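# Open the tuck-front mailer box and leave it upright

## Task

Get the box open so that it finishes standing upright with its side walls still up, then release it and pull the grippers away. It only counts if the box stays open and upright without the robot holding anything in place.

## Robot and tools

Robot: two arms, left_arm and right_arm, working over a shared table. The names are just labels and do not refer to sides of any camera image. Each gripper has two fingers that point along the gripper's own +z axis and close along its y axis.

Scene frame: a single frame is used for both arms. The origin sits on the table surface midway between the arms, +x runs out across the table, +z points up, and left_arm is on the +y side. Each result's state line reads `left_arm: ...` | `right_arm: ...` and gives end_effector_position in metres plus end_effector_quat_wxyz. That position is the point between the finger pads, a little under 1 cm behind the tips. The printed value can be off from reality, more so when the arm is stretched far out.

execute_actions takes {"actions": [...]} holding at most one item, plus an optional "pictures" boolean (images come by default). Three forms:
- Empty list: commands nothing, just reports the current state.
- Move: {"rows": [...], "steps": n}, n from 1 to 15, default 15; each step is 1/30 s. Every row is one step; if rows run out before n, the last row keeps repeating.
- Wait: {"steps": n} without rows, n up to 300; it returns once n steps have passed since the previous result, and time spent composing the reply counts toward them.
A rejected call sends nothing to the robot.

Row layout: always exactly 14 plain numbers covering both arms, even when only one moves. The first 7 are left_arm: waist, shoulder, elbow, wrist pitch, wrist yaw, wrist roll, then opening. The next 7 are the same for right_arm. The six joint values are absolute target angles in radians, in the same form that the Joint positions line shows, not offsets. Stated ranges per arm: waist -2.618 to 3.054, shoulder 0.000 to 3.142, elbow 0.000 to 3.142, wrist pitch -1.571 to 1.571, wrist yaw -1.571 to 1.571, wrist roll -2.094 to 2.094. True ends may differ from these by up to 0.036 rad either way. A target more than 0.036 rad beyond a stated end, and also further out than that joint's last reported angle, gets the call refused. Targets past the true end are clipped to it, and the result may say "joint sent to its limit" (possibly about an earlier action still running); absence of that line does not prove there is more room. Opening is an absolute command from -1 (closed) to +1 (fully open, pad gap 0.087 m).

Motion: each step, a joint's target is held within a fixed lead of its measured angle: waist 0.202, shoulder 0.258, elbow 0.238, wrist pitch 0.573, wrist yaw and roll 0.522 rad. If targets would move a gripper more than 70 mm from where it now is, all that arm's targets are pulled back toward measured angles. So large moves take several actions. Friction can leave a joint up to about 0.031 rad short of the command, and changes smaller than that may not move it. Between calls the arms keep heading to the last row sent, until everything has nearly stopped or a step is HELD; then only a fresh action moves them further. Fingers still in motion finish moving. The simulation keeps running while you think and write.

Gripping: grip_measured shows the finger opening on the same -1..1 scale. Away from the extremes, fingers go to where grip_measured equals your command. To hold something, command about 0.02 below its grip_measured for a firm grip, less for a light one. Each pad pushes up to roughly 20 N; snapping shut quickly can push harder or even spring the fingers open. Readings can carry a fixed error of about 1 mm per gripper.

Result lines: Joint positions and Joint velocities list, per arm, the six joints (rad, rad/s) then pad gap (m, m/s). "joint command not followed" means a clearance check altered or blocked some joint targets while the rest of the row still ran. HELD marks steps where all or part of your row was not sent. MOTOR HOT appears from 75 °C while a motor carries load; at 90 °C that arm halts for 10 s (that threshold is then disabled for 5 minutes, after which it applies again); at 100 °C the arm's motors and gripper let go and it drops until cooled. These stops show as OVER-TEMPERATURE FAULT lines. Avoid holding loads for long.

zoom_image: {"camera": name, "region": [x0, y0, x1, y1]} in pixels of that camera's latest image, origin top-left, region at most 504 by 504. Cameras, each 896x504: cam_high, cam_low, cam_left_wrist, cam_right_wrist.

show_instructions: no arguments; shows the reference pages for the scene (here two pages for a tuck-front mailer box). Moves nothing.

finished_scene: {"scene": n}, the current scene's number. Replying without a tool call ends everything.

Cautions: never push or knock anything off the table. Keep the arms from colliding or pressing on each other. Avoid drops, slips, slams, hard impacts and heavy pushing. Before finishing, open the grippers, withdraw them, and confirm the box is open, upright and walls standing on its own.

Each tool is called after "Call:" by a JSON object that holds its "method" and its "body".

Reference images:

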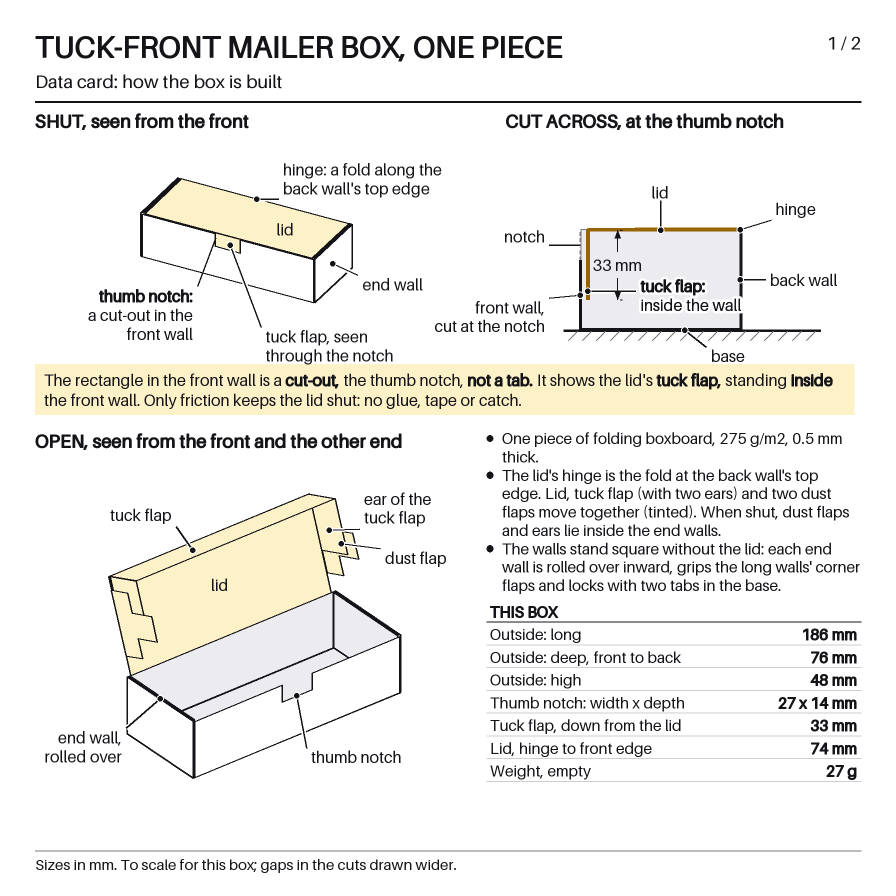

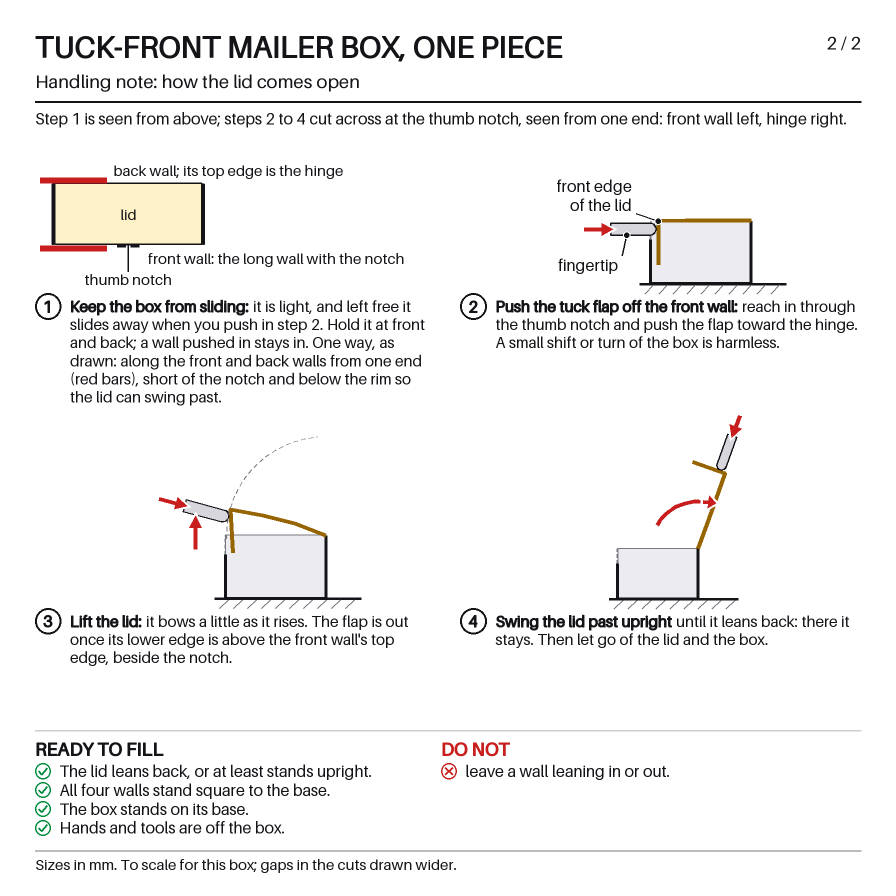

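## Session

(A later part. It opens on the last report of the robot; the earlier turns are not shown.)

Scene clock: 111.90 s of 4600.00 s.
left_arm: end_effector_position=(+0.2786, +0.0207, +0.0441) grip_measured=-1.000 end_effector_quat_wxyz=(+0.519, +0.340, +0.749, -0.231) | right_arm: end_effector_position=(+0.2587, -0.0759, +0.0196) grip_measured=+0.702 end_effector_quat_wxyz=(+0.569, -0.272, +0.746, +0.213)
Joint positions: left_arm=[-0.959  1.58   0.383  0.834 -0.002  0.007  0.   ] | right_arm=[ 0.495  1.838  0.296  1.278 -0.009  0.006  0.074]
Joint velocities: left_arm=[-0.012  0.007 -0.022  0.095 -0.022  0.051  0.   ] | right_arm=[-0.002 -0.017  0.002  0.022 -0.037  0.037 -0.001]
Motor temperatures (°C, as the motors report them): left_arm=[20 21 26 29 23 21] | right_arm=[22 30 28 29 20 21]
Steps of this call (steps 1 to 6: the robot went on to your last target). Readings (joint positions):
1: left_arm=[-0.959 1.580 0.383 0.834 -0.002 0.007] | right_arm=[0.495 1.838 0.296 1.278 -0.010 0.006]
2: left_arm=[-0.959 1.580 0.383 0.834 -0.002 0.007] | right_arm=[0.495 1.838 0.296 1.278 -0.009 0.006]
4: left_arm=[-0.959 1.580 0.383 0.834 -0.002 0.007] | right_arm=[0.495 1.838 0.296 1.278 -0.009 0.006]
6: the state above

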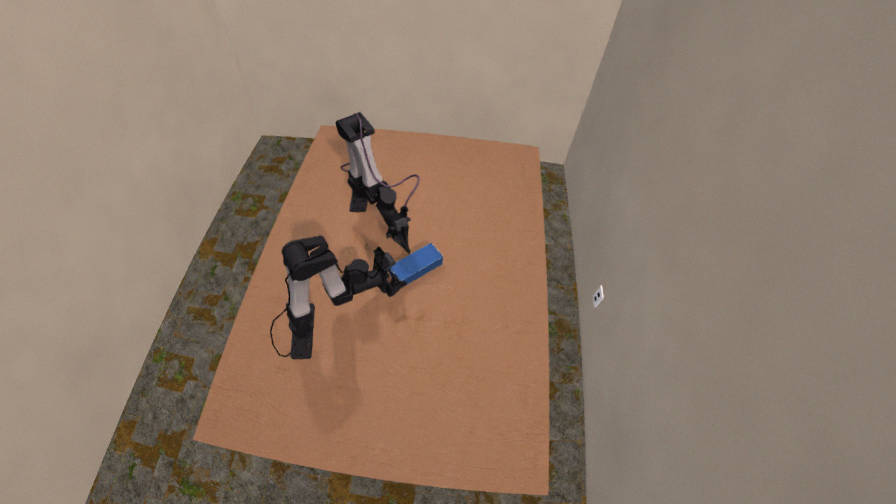

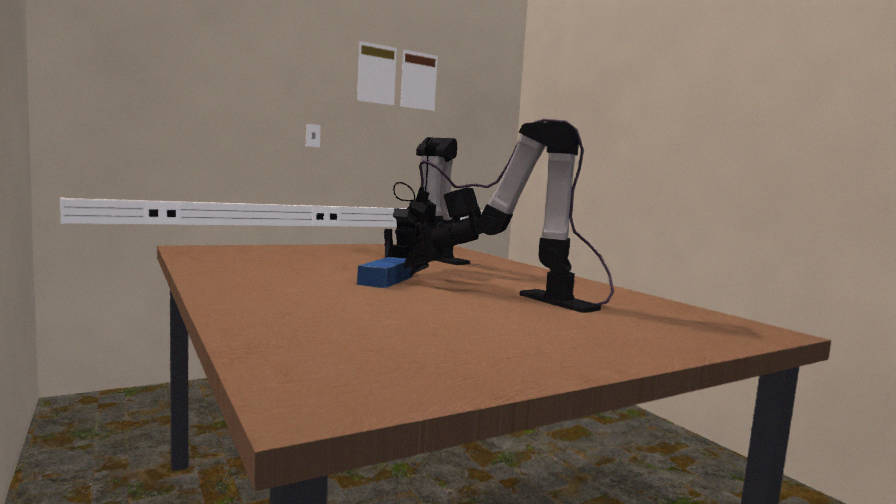

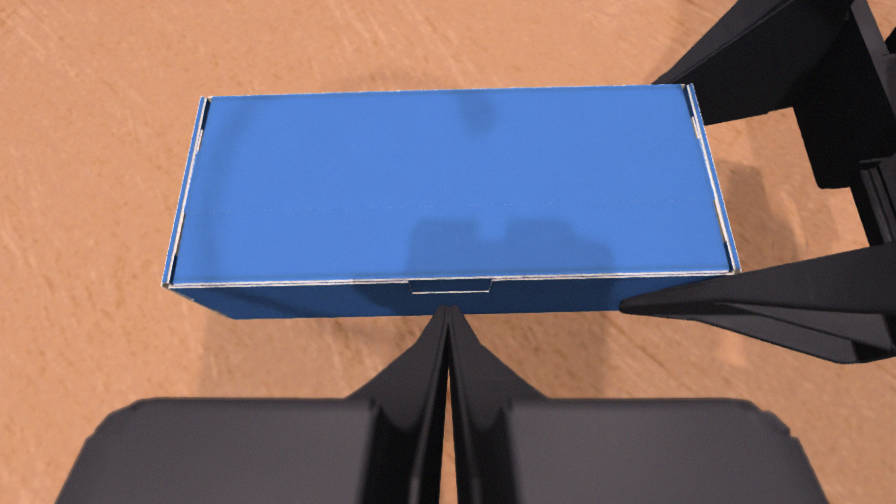

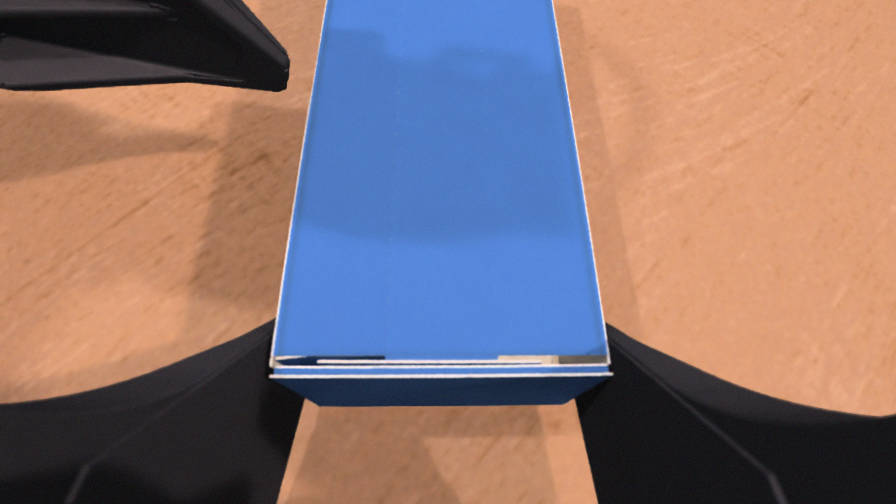

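Call:
{"method": "execute_actions", "body": {"actions": [{"rows": [[-0.959,1.604,0.385,0.834,0,0,-1, 0.497,1.85,0.29,1.284,-0.01,0.01,0.697],[-0.959,1.61,0.395,0.834,0,0,-1, 0.497,1.85,0.29,1.284,-0.015,0.01,0.695],[-0.959,1.612,0.399,0.834,0,0,-1, 0.497,1.85,0.29,1.284,-0.02,0.01,0.695],[-0.959,1.618,0.405,0.834,0,0,-1, 0.497,1.85,0.29,1.284,-0.02,0.01,0.695],[-0.959,1.624,0.411,0.834,0,0,-1, 0.497,1.85,0.29,1.284,-0.02,0.01,0.695],[-0.959,1.63,0.417,0.834,0,0,-1, 0.497,1.85,0.29,1.284,-0.02,0.01,0.695],[-0.959,1.636,0.423,0.834,0,0,-1, 0.497,1.85,0.29,1.284,-0.02,0.01,0.695],[-0.959,1.642,0.43,0.834,0,0,-1, 0.497,1.85,0.29,1.284,-0.02,0.01,0.695],[-0.959,1.648,0.436,0.834,0,0,-1, 0.497,1.85,0.29,1.284,-0.025,0.01,0.695],[-0.959,1.654,0.443,0.84,0,0,-1, 0.5,1.85,0.29,1.284,-0.035,0.01,0.695],[-0.959,1.66,0.45,0.84,0,0,-1, 0.503,1.85,0.29,1.284,-0.045,0.01,0.695],[-0.959,1.665,0.457,0.84,0,0,-1, 0.503,1.85,0.29,1.284,-0.055,0.01,0.695],[-0.959,1.67,0.464,0.84,0,0,-1, 0.503,1.85,0.29,1.284,-0.065,0.01,0.695]], "steps": 15}], "pictures": false}}

Call:
{"method": "execute_actions", "body": {"actions": [{"steps": 6}]}}

Call:
{"method": "zoom_image", "body": {"camera": "cam_low", "region": [370, 245, 430, 285]}}

Scene clock: 115.47 s of 4600.00 s.
left_arm: end_effector_position=(+0.2867, +0.0119, +0.0359) grip_measured=-1.000 end_effector_quat_wxyz=(+0.511, +0.343, +0.755, -0.226) | right_arm: end_effector_position=(+0.2594, -0.0767, +0.0196) grip_measured=+0.697 end_effector_quat_wxyz=(+0.570, -0.271, +0.747, +0.211)
Joint positions: left_arm=[-0.959  1.649  0.437  0.828 -0.003  0.007  0.   ] | right_arm=[ 0.495  1.838  0.296  1.278 -0.004  0.006  0.074]
Joint velocities: left_arm=[-0.027  0.071  0.037 -0.095 -0.051  0.022  0.   ] | right_arm=[-0.012 -0.007  0.002 -0.022  0.051 -0.081  0.   ]
Motor temperatures (°C, as the motors report them): left_arm=[20 21 26 29 23 21] | right_arm=[22 29 28 30 20 21]
Steps of this call (steps 1 to 15: the robot went on to your last target; steps 16 to 90: nothing new was sent; then 0.07 s passed at rest; steps 91 to 105: all 15 steps of this action). Readings (joint positions):
91: left_arm=[-0.959 1.580 0.383 0.834 -0.002 0.007] | right_arm=[0.495 1.838 0.296 1.278 -0.009 0.006]
92: left_arm=[-0.959 1.581 0.383 0.835 -0.002 0.007] | right_arm=[0.495 1.838 0.296 1.278 -0.009 0.006]
94: left_arm=[-0.959 1.587 0.384 0.836 -0.002 0.007] | right_arm=[0.495 1.838 0.296 1.278 -0.009 0.006]
98: left_arm=[-0.959 1.612 0.404 0.836 -0.002 0.007] | right_arm=[0.495 1.838 0.296 1.278 -0.009 0.006]
105: the state above

Scene clock: 115.67 s of 4600.00 s.
left_arm: end_effector_position=(+0.2868, +0.0118, +0.0350) grip_measured=-1.000 end_effector_quat_wxyz=(+0.509, +0.343, +0.756, -0.226) | right_arm: end_effector_position=(+0.2594, -0.0767, +0.0196) grip_measured=+0.697 end_effector_quat_wxyz=(+0.570, -0.271, +0.747, +0.211)
Joint positions: left_arm=[-0.959  1.652  0.439  0.824 -0.003  0.007  0.   ] | right_arm=[ 0.495  1.838  0.296  1.278 -0.004  0.006  0.074]
Joint velocities: left_arm=[ 0.002 -0.007 -0.007 -0.007  0.007  0.066  0.   ] | right_arm=[-0.012 -0.007 -0.002  0.007 -0.051 -0.007  0.   ]
Motor temperatures (°C, as the motors report them): left_arm=[20 21 26 29 23 21] | right_arm=[22 29 28 30 20 21]
Steps of this call (steps 1 to 6: the robot went on to your last target). Readings (joint positions):
1: left_arm=[-0.959 1.651 0.438 0.826 -0.003 0.007] | right_arm=[0.495 1.838 0.296 1.278 -0.004 0.006]
2: left_arm=[-0.959 1.652 0.438 0.825 -0.003 0.007] | right_arm=[0.495 1.838 0.296 1.278 -0.004 0.006]
4: left_arm=[-0.959 1.652 0.439 0.824 -0.003 0.007] | right_arm=[0.495 1.838 0.296 1.278 -0.004 0.006]
6: the state above

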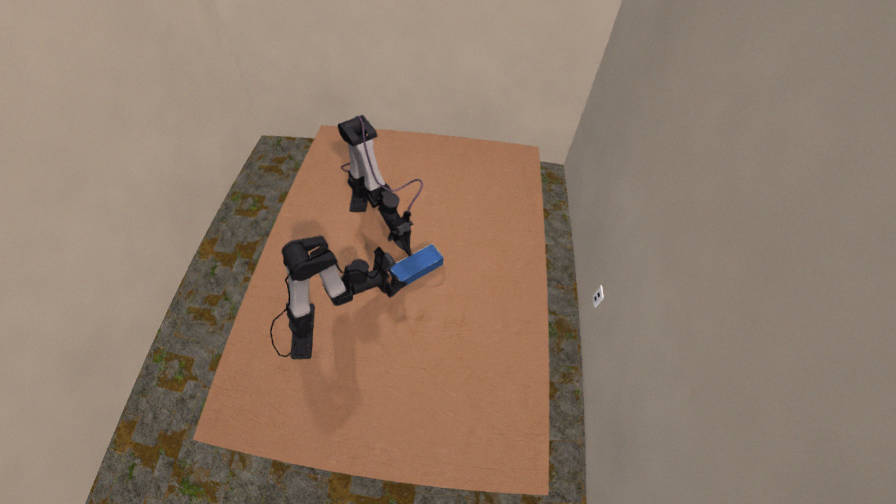

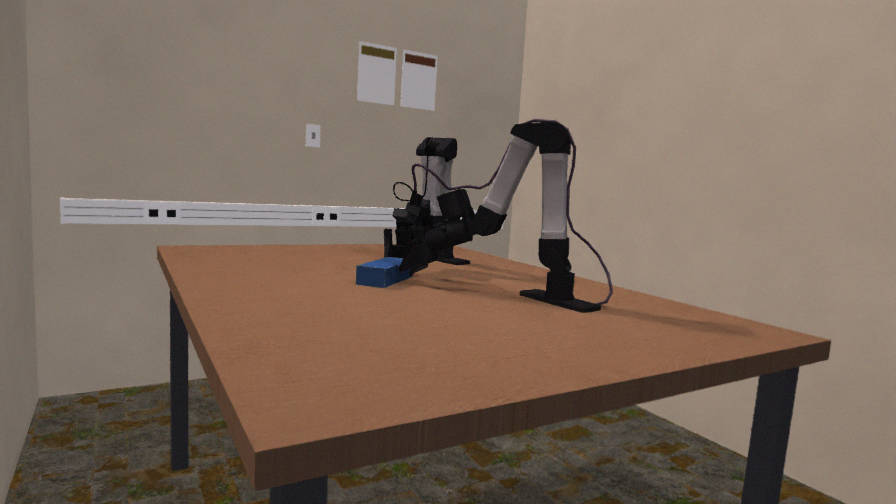

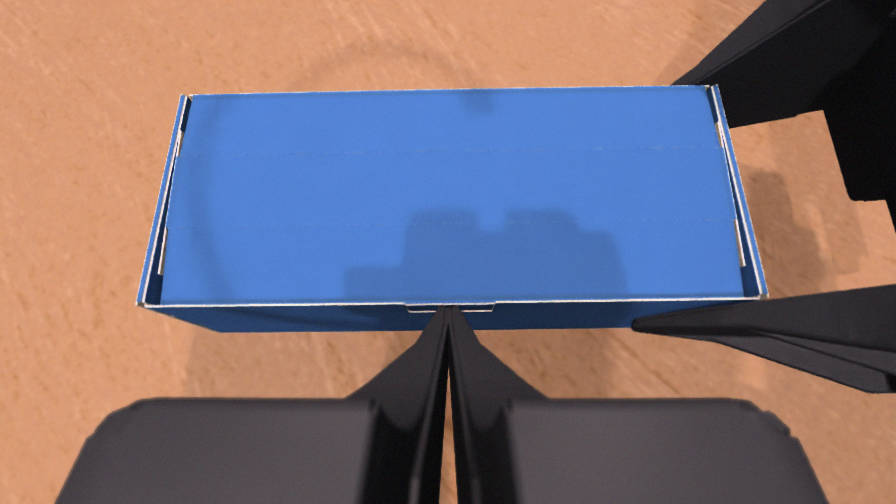

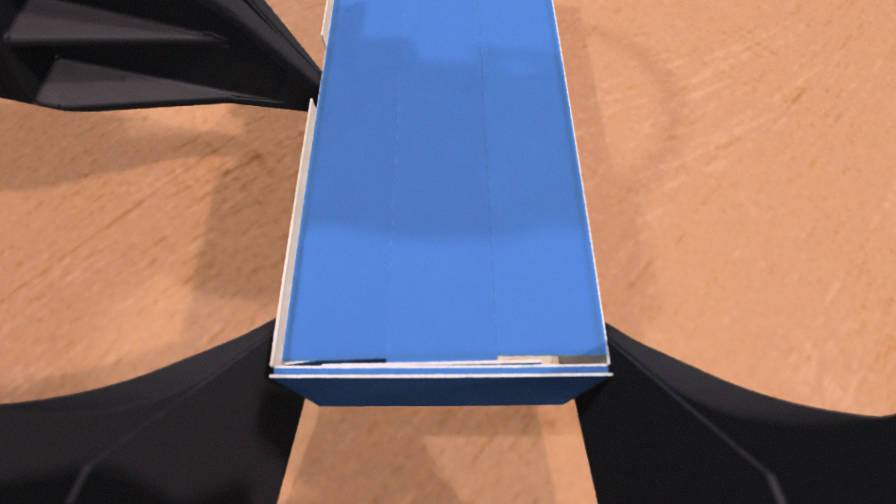

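Region (370, 245, 430, 285) of cam_low's 896x504 image, scaled by 8.400, with more detail than that image has.

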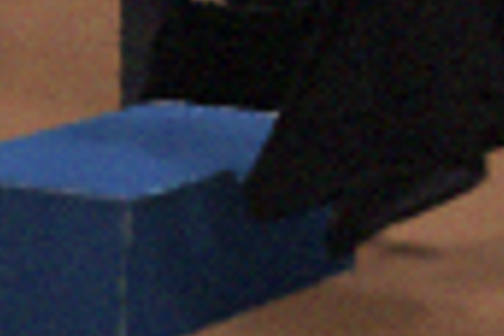

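Call:
{"method": "execute_actions", "body": {"actions": [{"rows": [[-0.959,1.645,0.464,0.845,0,0,-1, 0.503,1.85,0.29,1.284,-0.065,0.01,0.695],[-0.959,1.636,0.464,0.85,0,0,-1, 0.503,1.85,0.29,1.284,-0.065,0.01,0.695],[-0.959,1.632,0.464,0.855,0,0,-1, 0.503,1.85,0.29,1.284,-0.065,0.01,0.695],[-0.959,1.629,0.464,0.86,0,0,-1, 0.503,1.85,0.29,1.284,-0.065,0.01,0.695],[-0.959,1.626,0.464,0.86,0,0,-1, 0.503,1.85,0.29,1.284,-0.065,0.01,0.695],[-0.959,1.623,0.464,0.86,0,0,-1, 0.503,1.85,0.29,1.284,-0.065,0.01,0.695],[-0.959,1.62,0.464,0.86,0,0,-1, 0.503,1.85,0.29,1.284,-0.065,0.01,0.695],[-0.959,1.617,0.464,0.86,0,0,-1, 0.503,1.85,0.29,1.284,-0.065,0.01,0.695],[-0.959,1.614,0.464,0.86,0,0,-1, 0.503,1.85,0.29,1.284,-0.065,0.01,0.695],[-0.959,1.611,0.464,0.86,0,0,-1, 0.503,1.85,0.29,1.284,-0.065,0.01,0.695],[-0.959,1.608,0.464,0.86,0,0,-1, 0.503,1.85,0.29,1.284,-0.065,0.01,0.695],[-0.959,1.605,0.464,0.86,0,0,-1, 0.503,1.85,0.29,1.284,-0.065,0.01,0.695]], "steps": 15}]}}

Call:
{"method": "zoom_image", "body": {"camera": "cam_low", "region": [350, 235, 450, 295]}}

Scene clock: 117.93 s of 4600.00 s.
left_arm: end_effector_position=(+0.2880, +0.0113, +0.0436) grip_measured=-1.000 end_effector_quat_wxyz=(+0.518, +0.340, +0.752, -0.228) | right_arm: end_effector_position=(+0.2604, -0.0770, +0.0209) grip_measured=+0.697 end_effector_quat_wxyz=(+0.573, -0.268, +0.746, +0.210)
Joint positions: left_arm=[-0.959  1.626  0.439  0.818 -0.007  0.007  0.   ] | right_arm=[0.495 1.838 0.296 1.283 0.001 0.007 0.074]
Joint velocities: left_arm=[ 0.007  0.002 -0.012 -0.022 -0.037 -0.037  0.   ] | right_arm=[ 0.017 -0.007 -0.002 -0.037 -0.066 -0.022  0.001]
Motor temperatures (°C, as the motors report them): left_arm=[20 21 26 29 23 21] | right_arm=[22 29 28 30 20 21]
Steps of this call (steps 1 to 15: the robot went on to your last target; steps 16 to 53: nothing new was sent; steps 54 to 68: all 15 steps of this action). Readings (joint positions):
54: left_arm=[-0.959 1.652 0.439 0.824 -0.003 0.007] | right_arm=[0.495 1.838 0.296 1.278 -0.004 0.006]
55: left_arm=[-0.959 1.652 0.439 0.824 -0.003 0.007] | right_arm=[0.495 1.838 0.296 1.278 -0.004 0.006]
57: left_arm=[-0.959 1.652 0.439 0.824 -0.003 0.007] | right_arm=[0.495 1.838 0.296 1.278 -0.004 0.006]
61: left_arm=[-0.959 1.642 0.439 0.822 -0.004 0.007] | right_arm=[0.495 1.838 0.296 1.278 -0.002 0.006]
68: the state above

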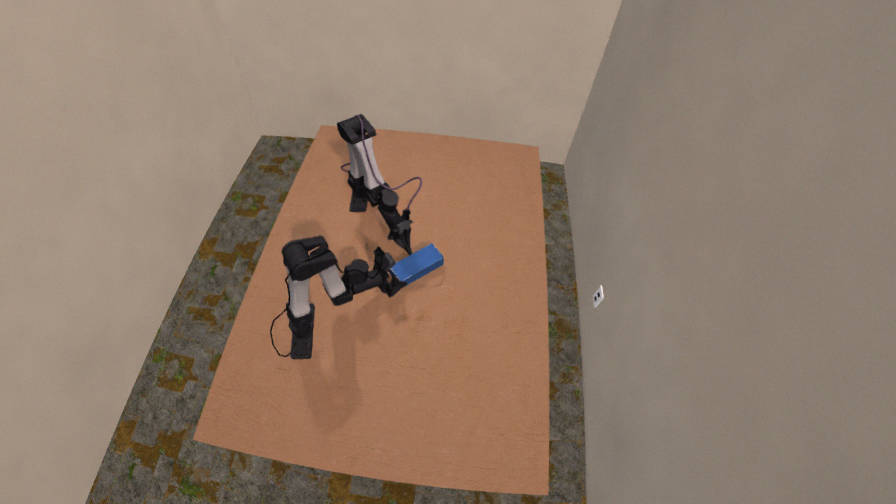

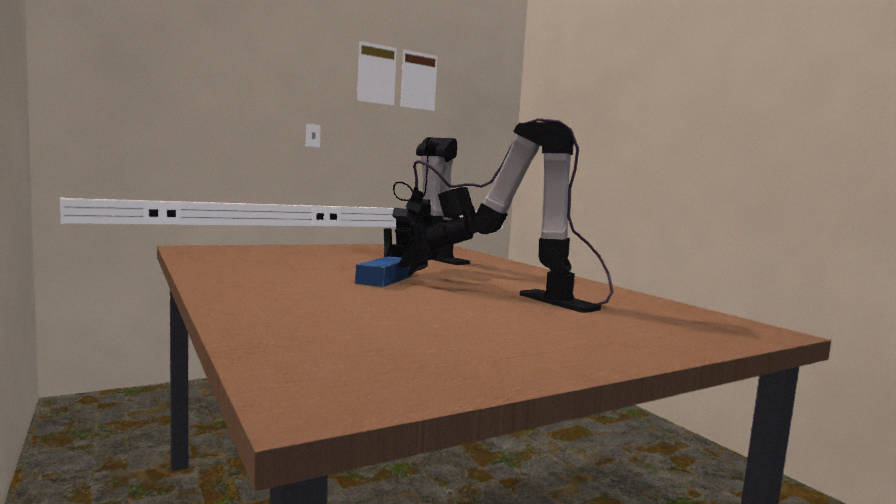

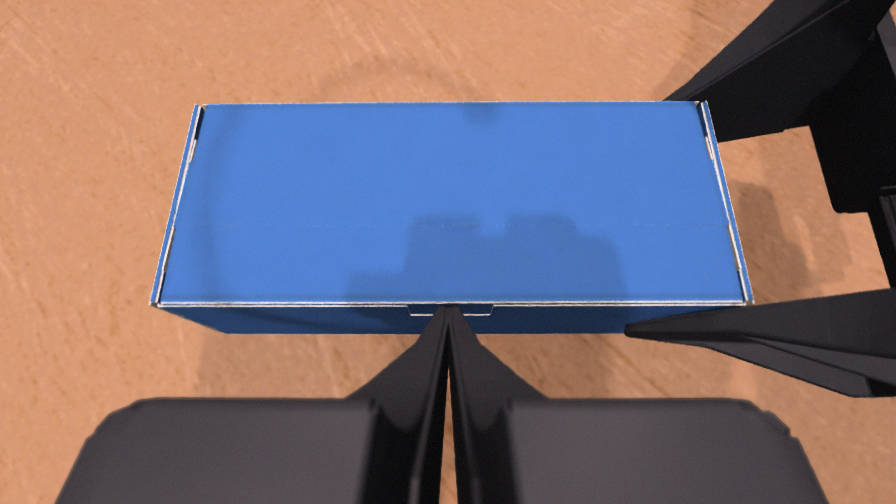

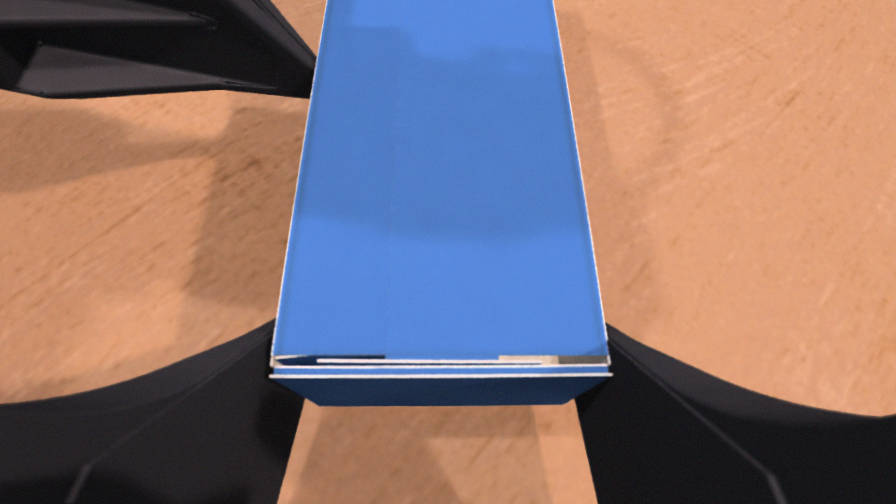

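Region (350, 235, 450, 295) of cam_low's 896x504 image, scaled by 5.040, with more detail than that image has; it fills the top 302 rows of this view, and the rest is white.

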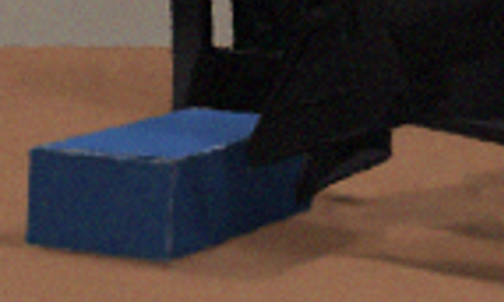

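Call:
{"method": "execute_actions", "body": {"actions": [{"rows": [[-0.959,1.605,0.466,0.865,0,0,-1, 0.503,1.85,0.29,1.27,-0.07,0.0,0.695],[-0.959,1.603,0.468,0.87,0,0,-1, 0.503,1.85,0.29,1.26,-0.075,0.0,0.695],[-0.959,1.601,0.47,0.87,0,0,-1, 0.503,1.85,0.29,1.25,-0.08,0.0,0.695],[-0.959,1.599,0.47,0.87,0,0,-1, 0.503,1.85,0.29,1.245,-0.08,0.0,0.695],[-0.959,1.597,0.47,0.87,0,0,-1, 0.503,1.85,0.29,1.245,-0.08,0.0,0.695],[-0.959,1.595,0.47,0.87,0,0,-1, 0.503,1.85,0.29,1.245,-0.08,0.0,0.695],[-0.959,1.593,0.47,0.87,0,0,-1, 0.503,1.85,0.29,1.245,-0.08,0.0,0.695],[-0.959,1.591,0.47,0.87,0,0,-1, 0.503,1.85,0.29,1.245,-0.08,0.0,0.695],[-0.959,1.589,0.47,0.87,0,0,-1, 0.503,1.85,0.29,1.245,-0.08,0.0,0.695],[-0.959,1.587,0.47,0.87,0,0,-1, 0.503,1.85,0.29,1.245,-0.08,0.0,0.695],[-0.959,1.585,0.47,0.87,0,0,-1, 0.503,1.85,0.29,1.245,-0.08,0.0,0.695],[-0.959,1.583,0.47,0.87,0,0,-1, 0.503,1.85,0.29,1.245,-0.08,0.0,0.695]], "steps": 15}]}}

Call:
{"method": "zoom_image", "body": {"camera": "cam_low", "region": [350, 235, 450, 295]}}

Scene clock: 119.90 s of 4600.00 s.
left_arm: end_effector_position=(+0.2880, +0.0113, +0.0482) grip_measured=-1.000 end_effector_quat_wxyz=(+0.521, +0.339, +0.749, -0.229) | right_arm: end_effector_position=(+0.2602, -0.0769, +0.0206) grip_measured=+0.697 end_effector_quat_wxyz=(+0.572, -0.269, +0.746, +0.211)
Joint positions: left_arm=[-0.959  1.609  0.439  0.809 -0.007  0.007  0.   ] | right_arm=[0.495 1.838 0.296 1.282 0.    0.007 0.074]
Joint velocities: left_arm=[ 0.007 -0.022  0.002  0.022  0.007 -0.007  0.   ] | right_arm=[-0.012 -0.002 -0.012 -0.037  0.081  0.081  0.001]
Motor temperatures (°C, as the motors report them): left_arm=[20 21 27 30 23 21] | right_arm=[22 29 28 30 20 21]
Steps of this call (steps 1 to 15: the robot went on to your last target; steps 16 to 44: nothing new was sent; steps 45 to 59: all 15 steps of this action). Readings (joint positions):
45: left_arm=[-0.959 1.625 0.439 0.818 -0.007 0.007] | right_arm=[0.495 1.838 0.296 1.283 0.001 0.007]
46: left_arm=[-0.959 1.625 0.439 0.818 -0.007 0.007] | right_arm=[0.495 1.838 0.296 1.283 0.001 0.007]
48: left_arm=[-0.959 1.625 0.439 0.818 -0.007 0.007] | right_arm=[0.495 1.838 0.296 1.282 0.001 0.007]
52: left_arm=[-0.959 1.620 0.439 0.817 -0.007 0.007] | right_arm=[0.495 1.838 0.296 1.281 0.001 0.007]
59: the state above

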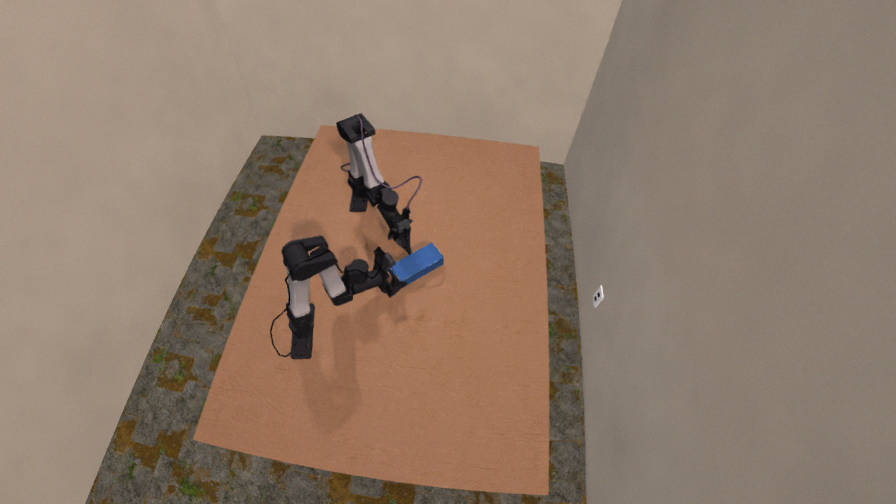

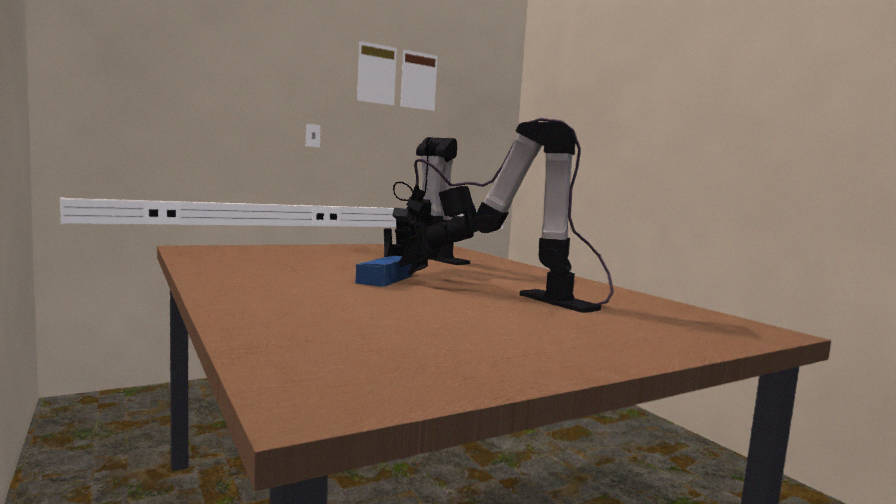

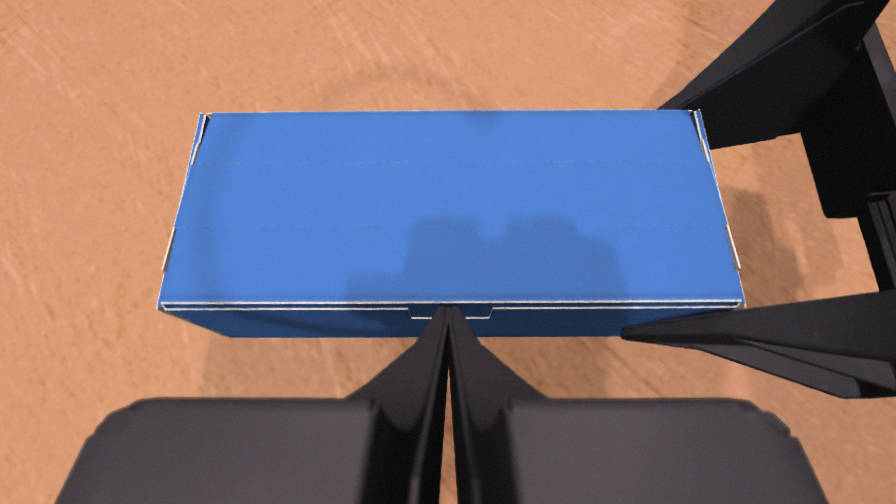

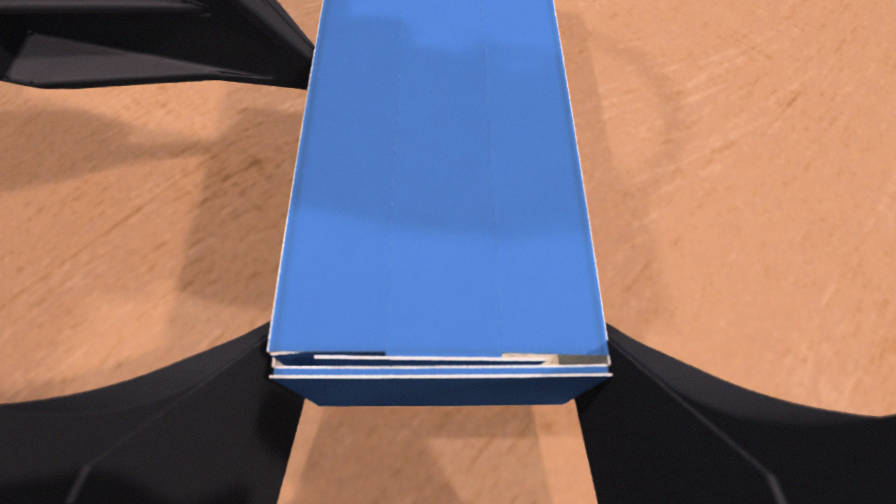

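Region (350, 235, 450, 295) of cam_low's 896x504 image, scaled by 5.040, with more detail than that image has; it fills the top 302 rows of this view, and the rest is white.

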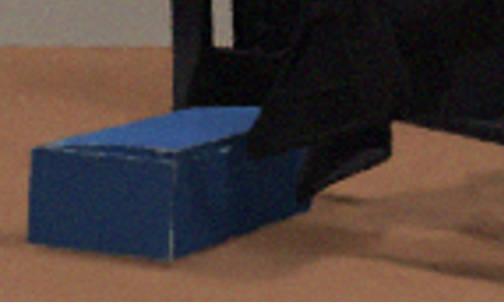

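Call:
{"method": "execute_actions", "body": {"actions": [{"rows": [[-0.959,1.582,0.472,0.875,0,0,-1, 0.505,1.85,0.29,1.24,-0.085,-0.01,0.695],[-0.959,1.58,0.474,0.88,0,0,-1, 0.505,1.85,0.29,1.235,-0.09,-0.01,0.695],[-0.959,1.577,0.476,0.885,0,0,-1, 0.505,1.85,0.29,1.23,-0.095,-0.01,0.695],[-0.959,1.574,0.478,0.89,0,0,-1, 0.505,1.85,0.29,1.225,-0.1,-0.01,0.695],[-0.959,1.571,0.478,0.89,0,0,-1, 0.505,1.85,0.29,1.22,-0.1,-0.01,0.695],[-0.959,1.568,0.478,0.89,0,0,-1, 0.505,1.85,0.29,1.22,-0.1,-0.01,0.695],[-0.959,1.565,0.478,0.89,0,0,-1, 0.505,1.85,0.29,1.22,-0.1,-0.01,0.695],[-0.959,1.562,0.478,0.89,0,0,-1, 0.505,1.85,0.29,1.22,-0.1,-0.01,0.695],[-0.959,1.559,0.478,0.89,0,0,-1, 0.505,1.85,0.29,1.22,-0.1,-0.01,0.695],[-0.959,1.556,0.478,0.89,0,0,-1, 0.505,1.85,0.29,1.22,-0.1,-0.01,0.695],[-0.959,1.553,0.478,0.89,0,0,-1, 0.505,1.85,0.29,1.22,-0.1,-0.01,0.695],[-0.959,1.55,0.478,0.89,0,0,-1, 0.505,1.85,0.29,1.22,-0.1,-0.01,0.695]], "steps": 15}]}}

Call:
{"method": "zoom_image", "body": {"camera": "cam_low", "region": [350, 235, 450, 295]}}

Scene clock: 122.13 s of 4600.00 s.
left_arm: end_effector_position=(+0.2892, +0.0098, +0.0598) grip_measured=-1.000 end_effector_quat_wxyz=(+0.532, +0.335, +0.742, -0.234) | right_arm: end_effector_position=(+0.2591, -0.0766, +0.0193) grip_measured=+0.697 end_effector_quat_wxyz=(+0.569, -0.271, +0.747, +0.211)
Joint positions: left_arm=[-0.959  1.577  0.44   0.806 -0.006  0.007  0.   ] | right_arm=[ 0.495  1.838  0.296  1.276 -0.005  0.005  0.074]
Joint velocities: left_arm=[-0.002 -0.056  0.061  0.022  0.022  0.066  0.   ] | right_arm=[ 0.012  0.022  0.002 -0.212 -0.037 -0.081 -0.002]
Motor temperatures (°C, as the motors report them): left_arm=[20 22 27 30 23 21] | right_arm=[22 29 28 30 20 21]
Steps of this call (steps 1 to 15: the robot went on to your last target; steps 16 to 52: nothing new was sent; steps 53 to 67: all 15 steps of this action). Readings (joint positions):
53: left_arm=[-0.959 1.608 0.439 0.809 -0.007 0.007] | right_arm=[0.495 1.838 0.296 1.282 -0.000 0.007]
54: left_arm=[-0.959 1.608 0.439 0.809 -0.007 0.007] | right_arm=[0.495 1.838 0.296 1.282 -0.001 0.007]
56: left_arm=[-0.959 1.607 0.439 0.809 -0.007 0.007] | right_arm=[0.495 1.838 0.296 1.281 -0.002 0.006]
60: left_arm=[-0.959 1.596 0.439 0.807 -0.007 0.007] | right_arm=[0.495 1.838 0.296 1.281 -0.002 0.006]
67: the state above

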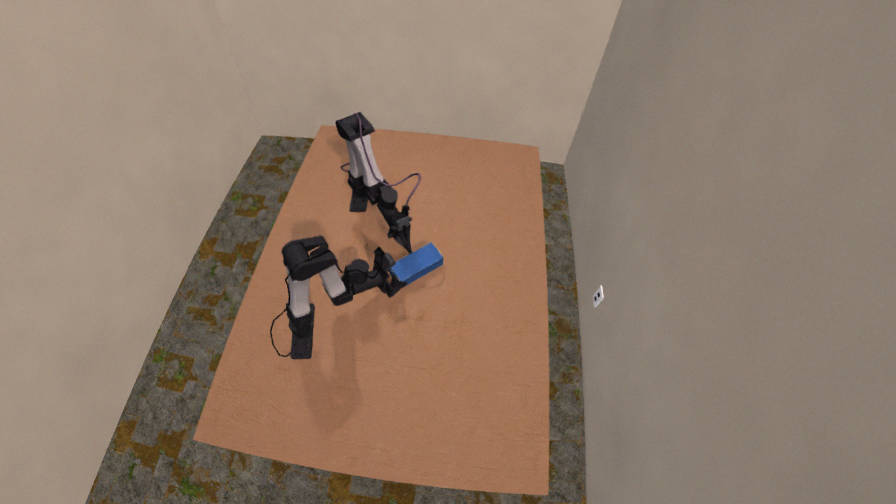

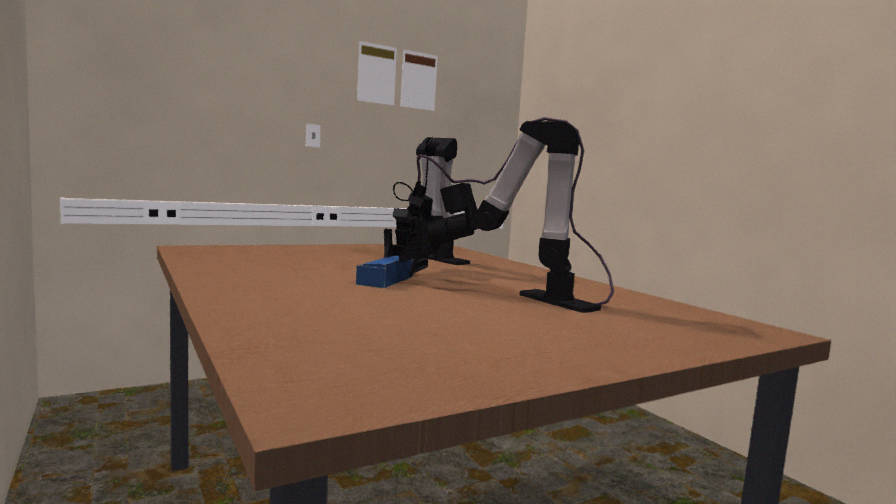

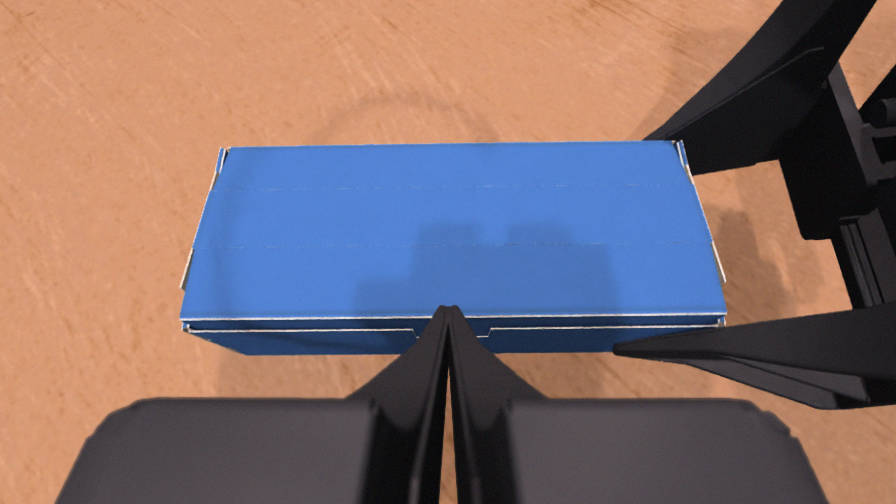

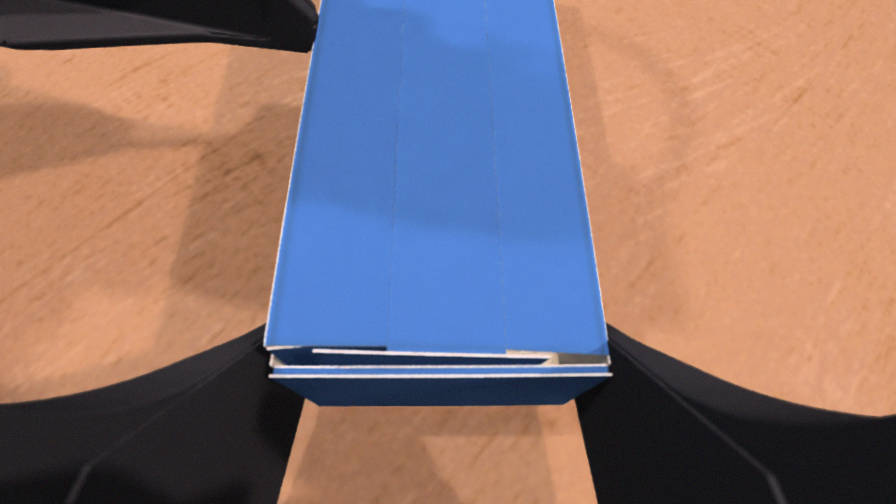

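Region (350, 235, 450, 295) of cam_low's 896x504 image, scaled by 5.040, with more detail than that image has; it fills the top 302 rows of this view, and the rest is white.

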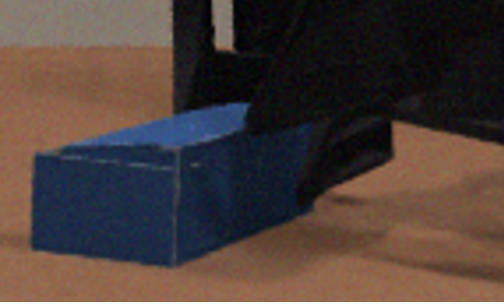

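Slipping over the edge; back off and re-engage lower.

Call:
{"method": "execute_actions", "body": {"actions": [{"rows": [[-0.959,1.5,0.37,0.85,0,0,-1, 0.497,1.85,0.29,1.265,0.0,0.0,0.695]], "steps": 12}]}}

Scene clock: 123.03 s of 4600.00 s.
left_arm: end_effector_position=(+0.2846, +0.0150, +0.0775) grip_measured=-1.000 end_effector_quat_wxyz=(+0.558, +0.326, +0.722, -0.246) | right_arm: end_effector_position=(+0.2568, -0.0740, +0.0192) grip_measured=+0.697 end_effector_quat_wxyz=(+0.567, -0.280, +0.744, +0.217)
Joint positions: left_arm=[-0.959  1.512  0.386  0.867 -0.006  0.007  0.   ] | right_arm=[ 0.495  1.838  0.296  1.276 -0.027 -0.002  0.074]
Joint velocities: left_arm=[ 0.022 -0.007  0.012 -0.022  0.022 -0.037  0.   ] | right_arm=[ 0.007 -0.017 -0.012  0.037 -0.022 -0.066  0.   ]
Motor temperatures (°C, as the motors report them): left_arm=[20 22 27 30 23 21] | right_arm=[22 29 27 30 20 21]
Steps of this call (steps 1 to 15: the robot went on to your last target; steps 16 to 27: all 12 steps of this action). Readings (joint positions):
16: left_arm=[-0.959 1.553 0.458 0.888 -0.006 0.007] | right_arm=[0.495 1.838 0.296 1.275 -0.065 -0.011]
17: left_arm=[-0.959 1.537 0.435 0.887 -0.006 0.007] | right_arm=[0.495 1.838 0.296 1.275 -0.056 -0.010]
19: left_arm=[-0.959 1.514 0.398 0.880 -0.006 0.007] | right_arm=[0.495 1.838 0.296 1.275 -0.044 -0.007]
23: left_arm=[-0.959 1.512 0.386 0.867 -0.006 0.007] | right_arm=[0.495 1.838 0.296 1.276 -0.032 -0.004]
27: the state above

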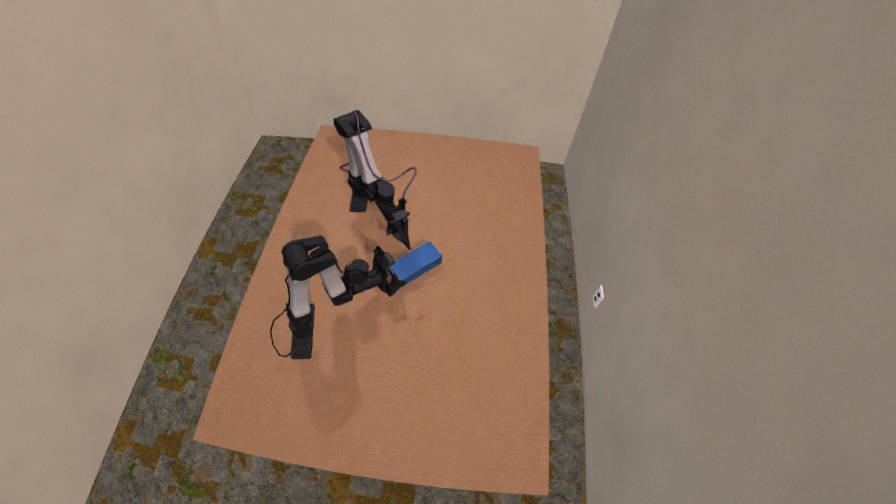

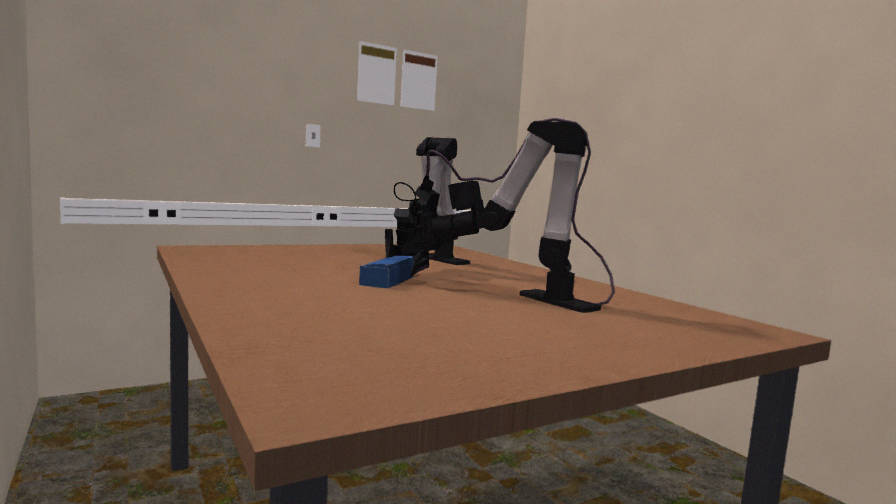

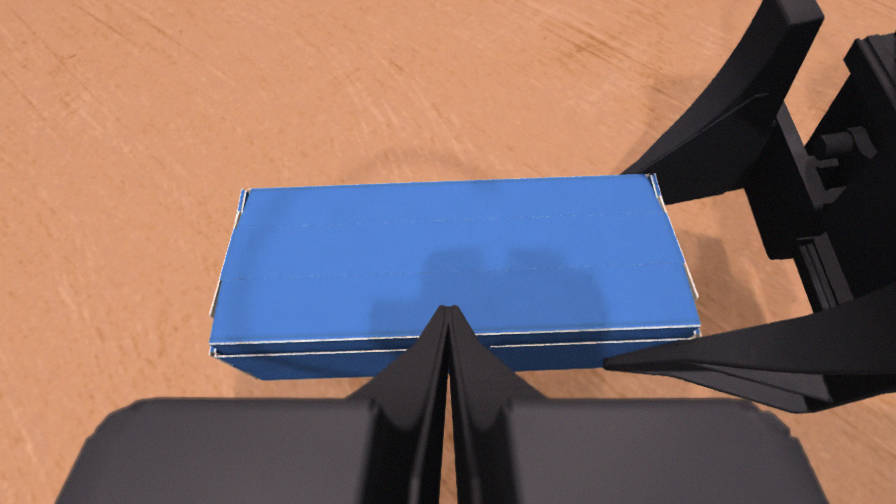

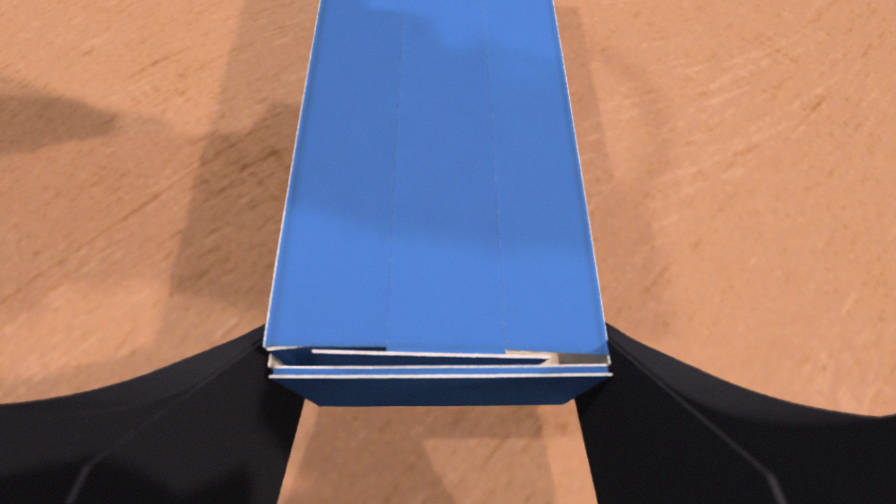

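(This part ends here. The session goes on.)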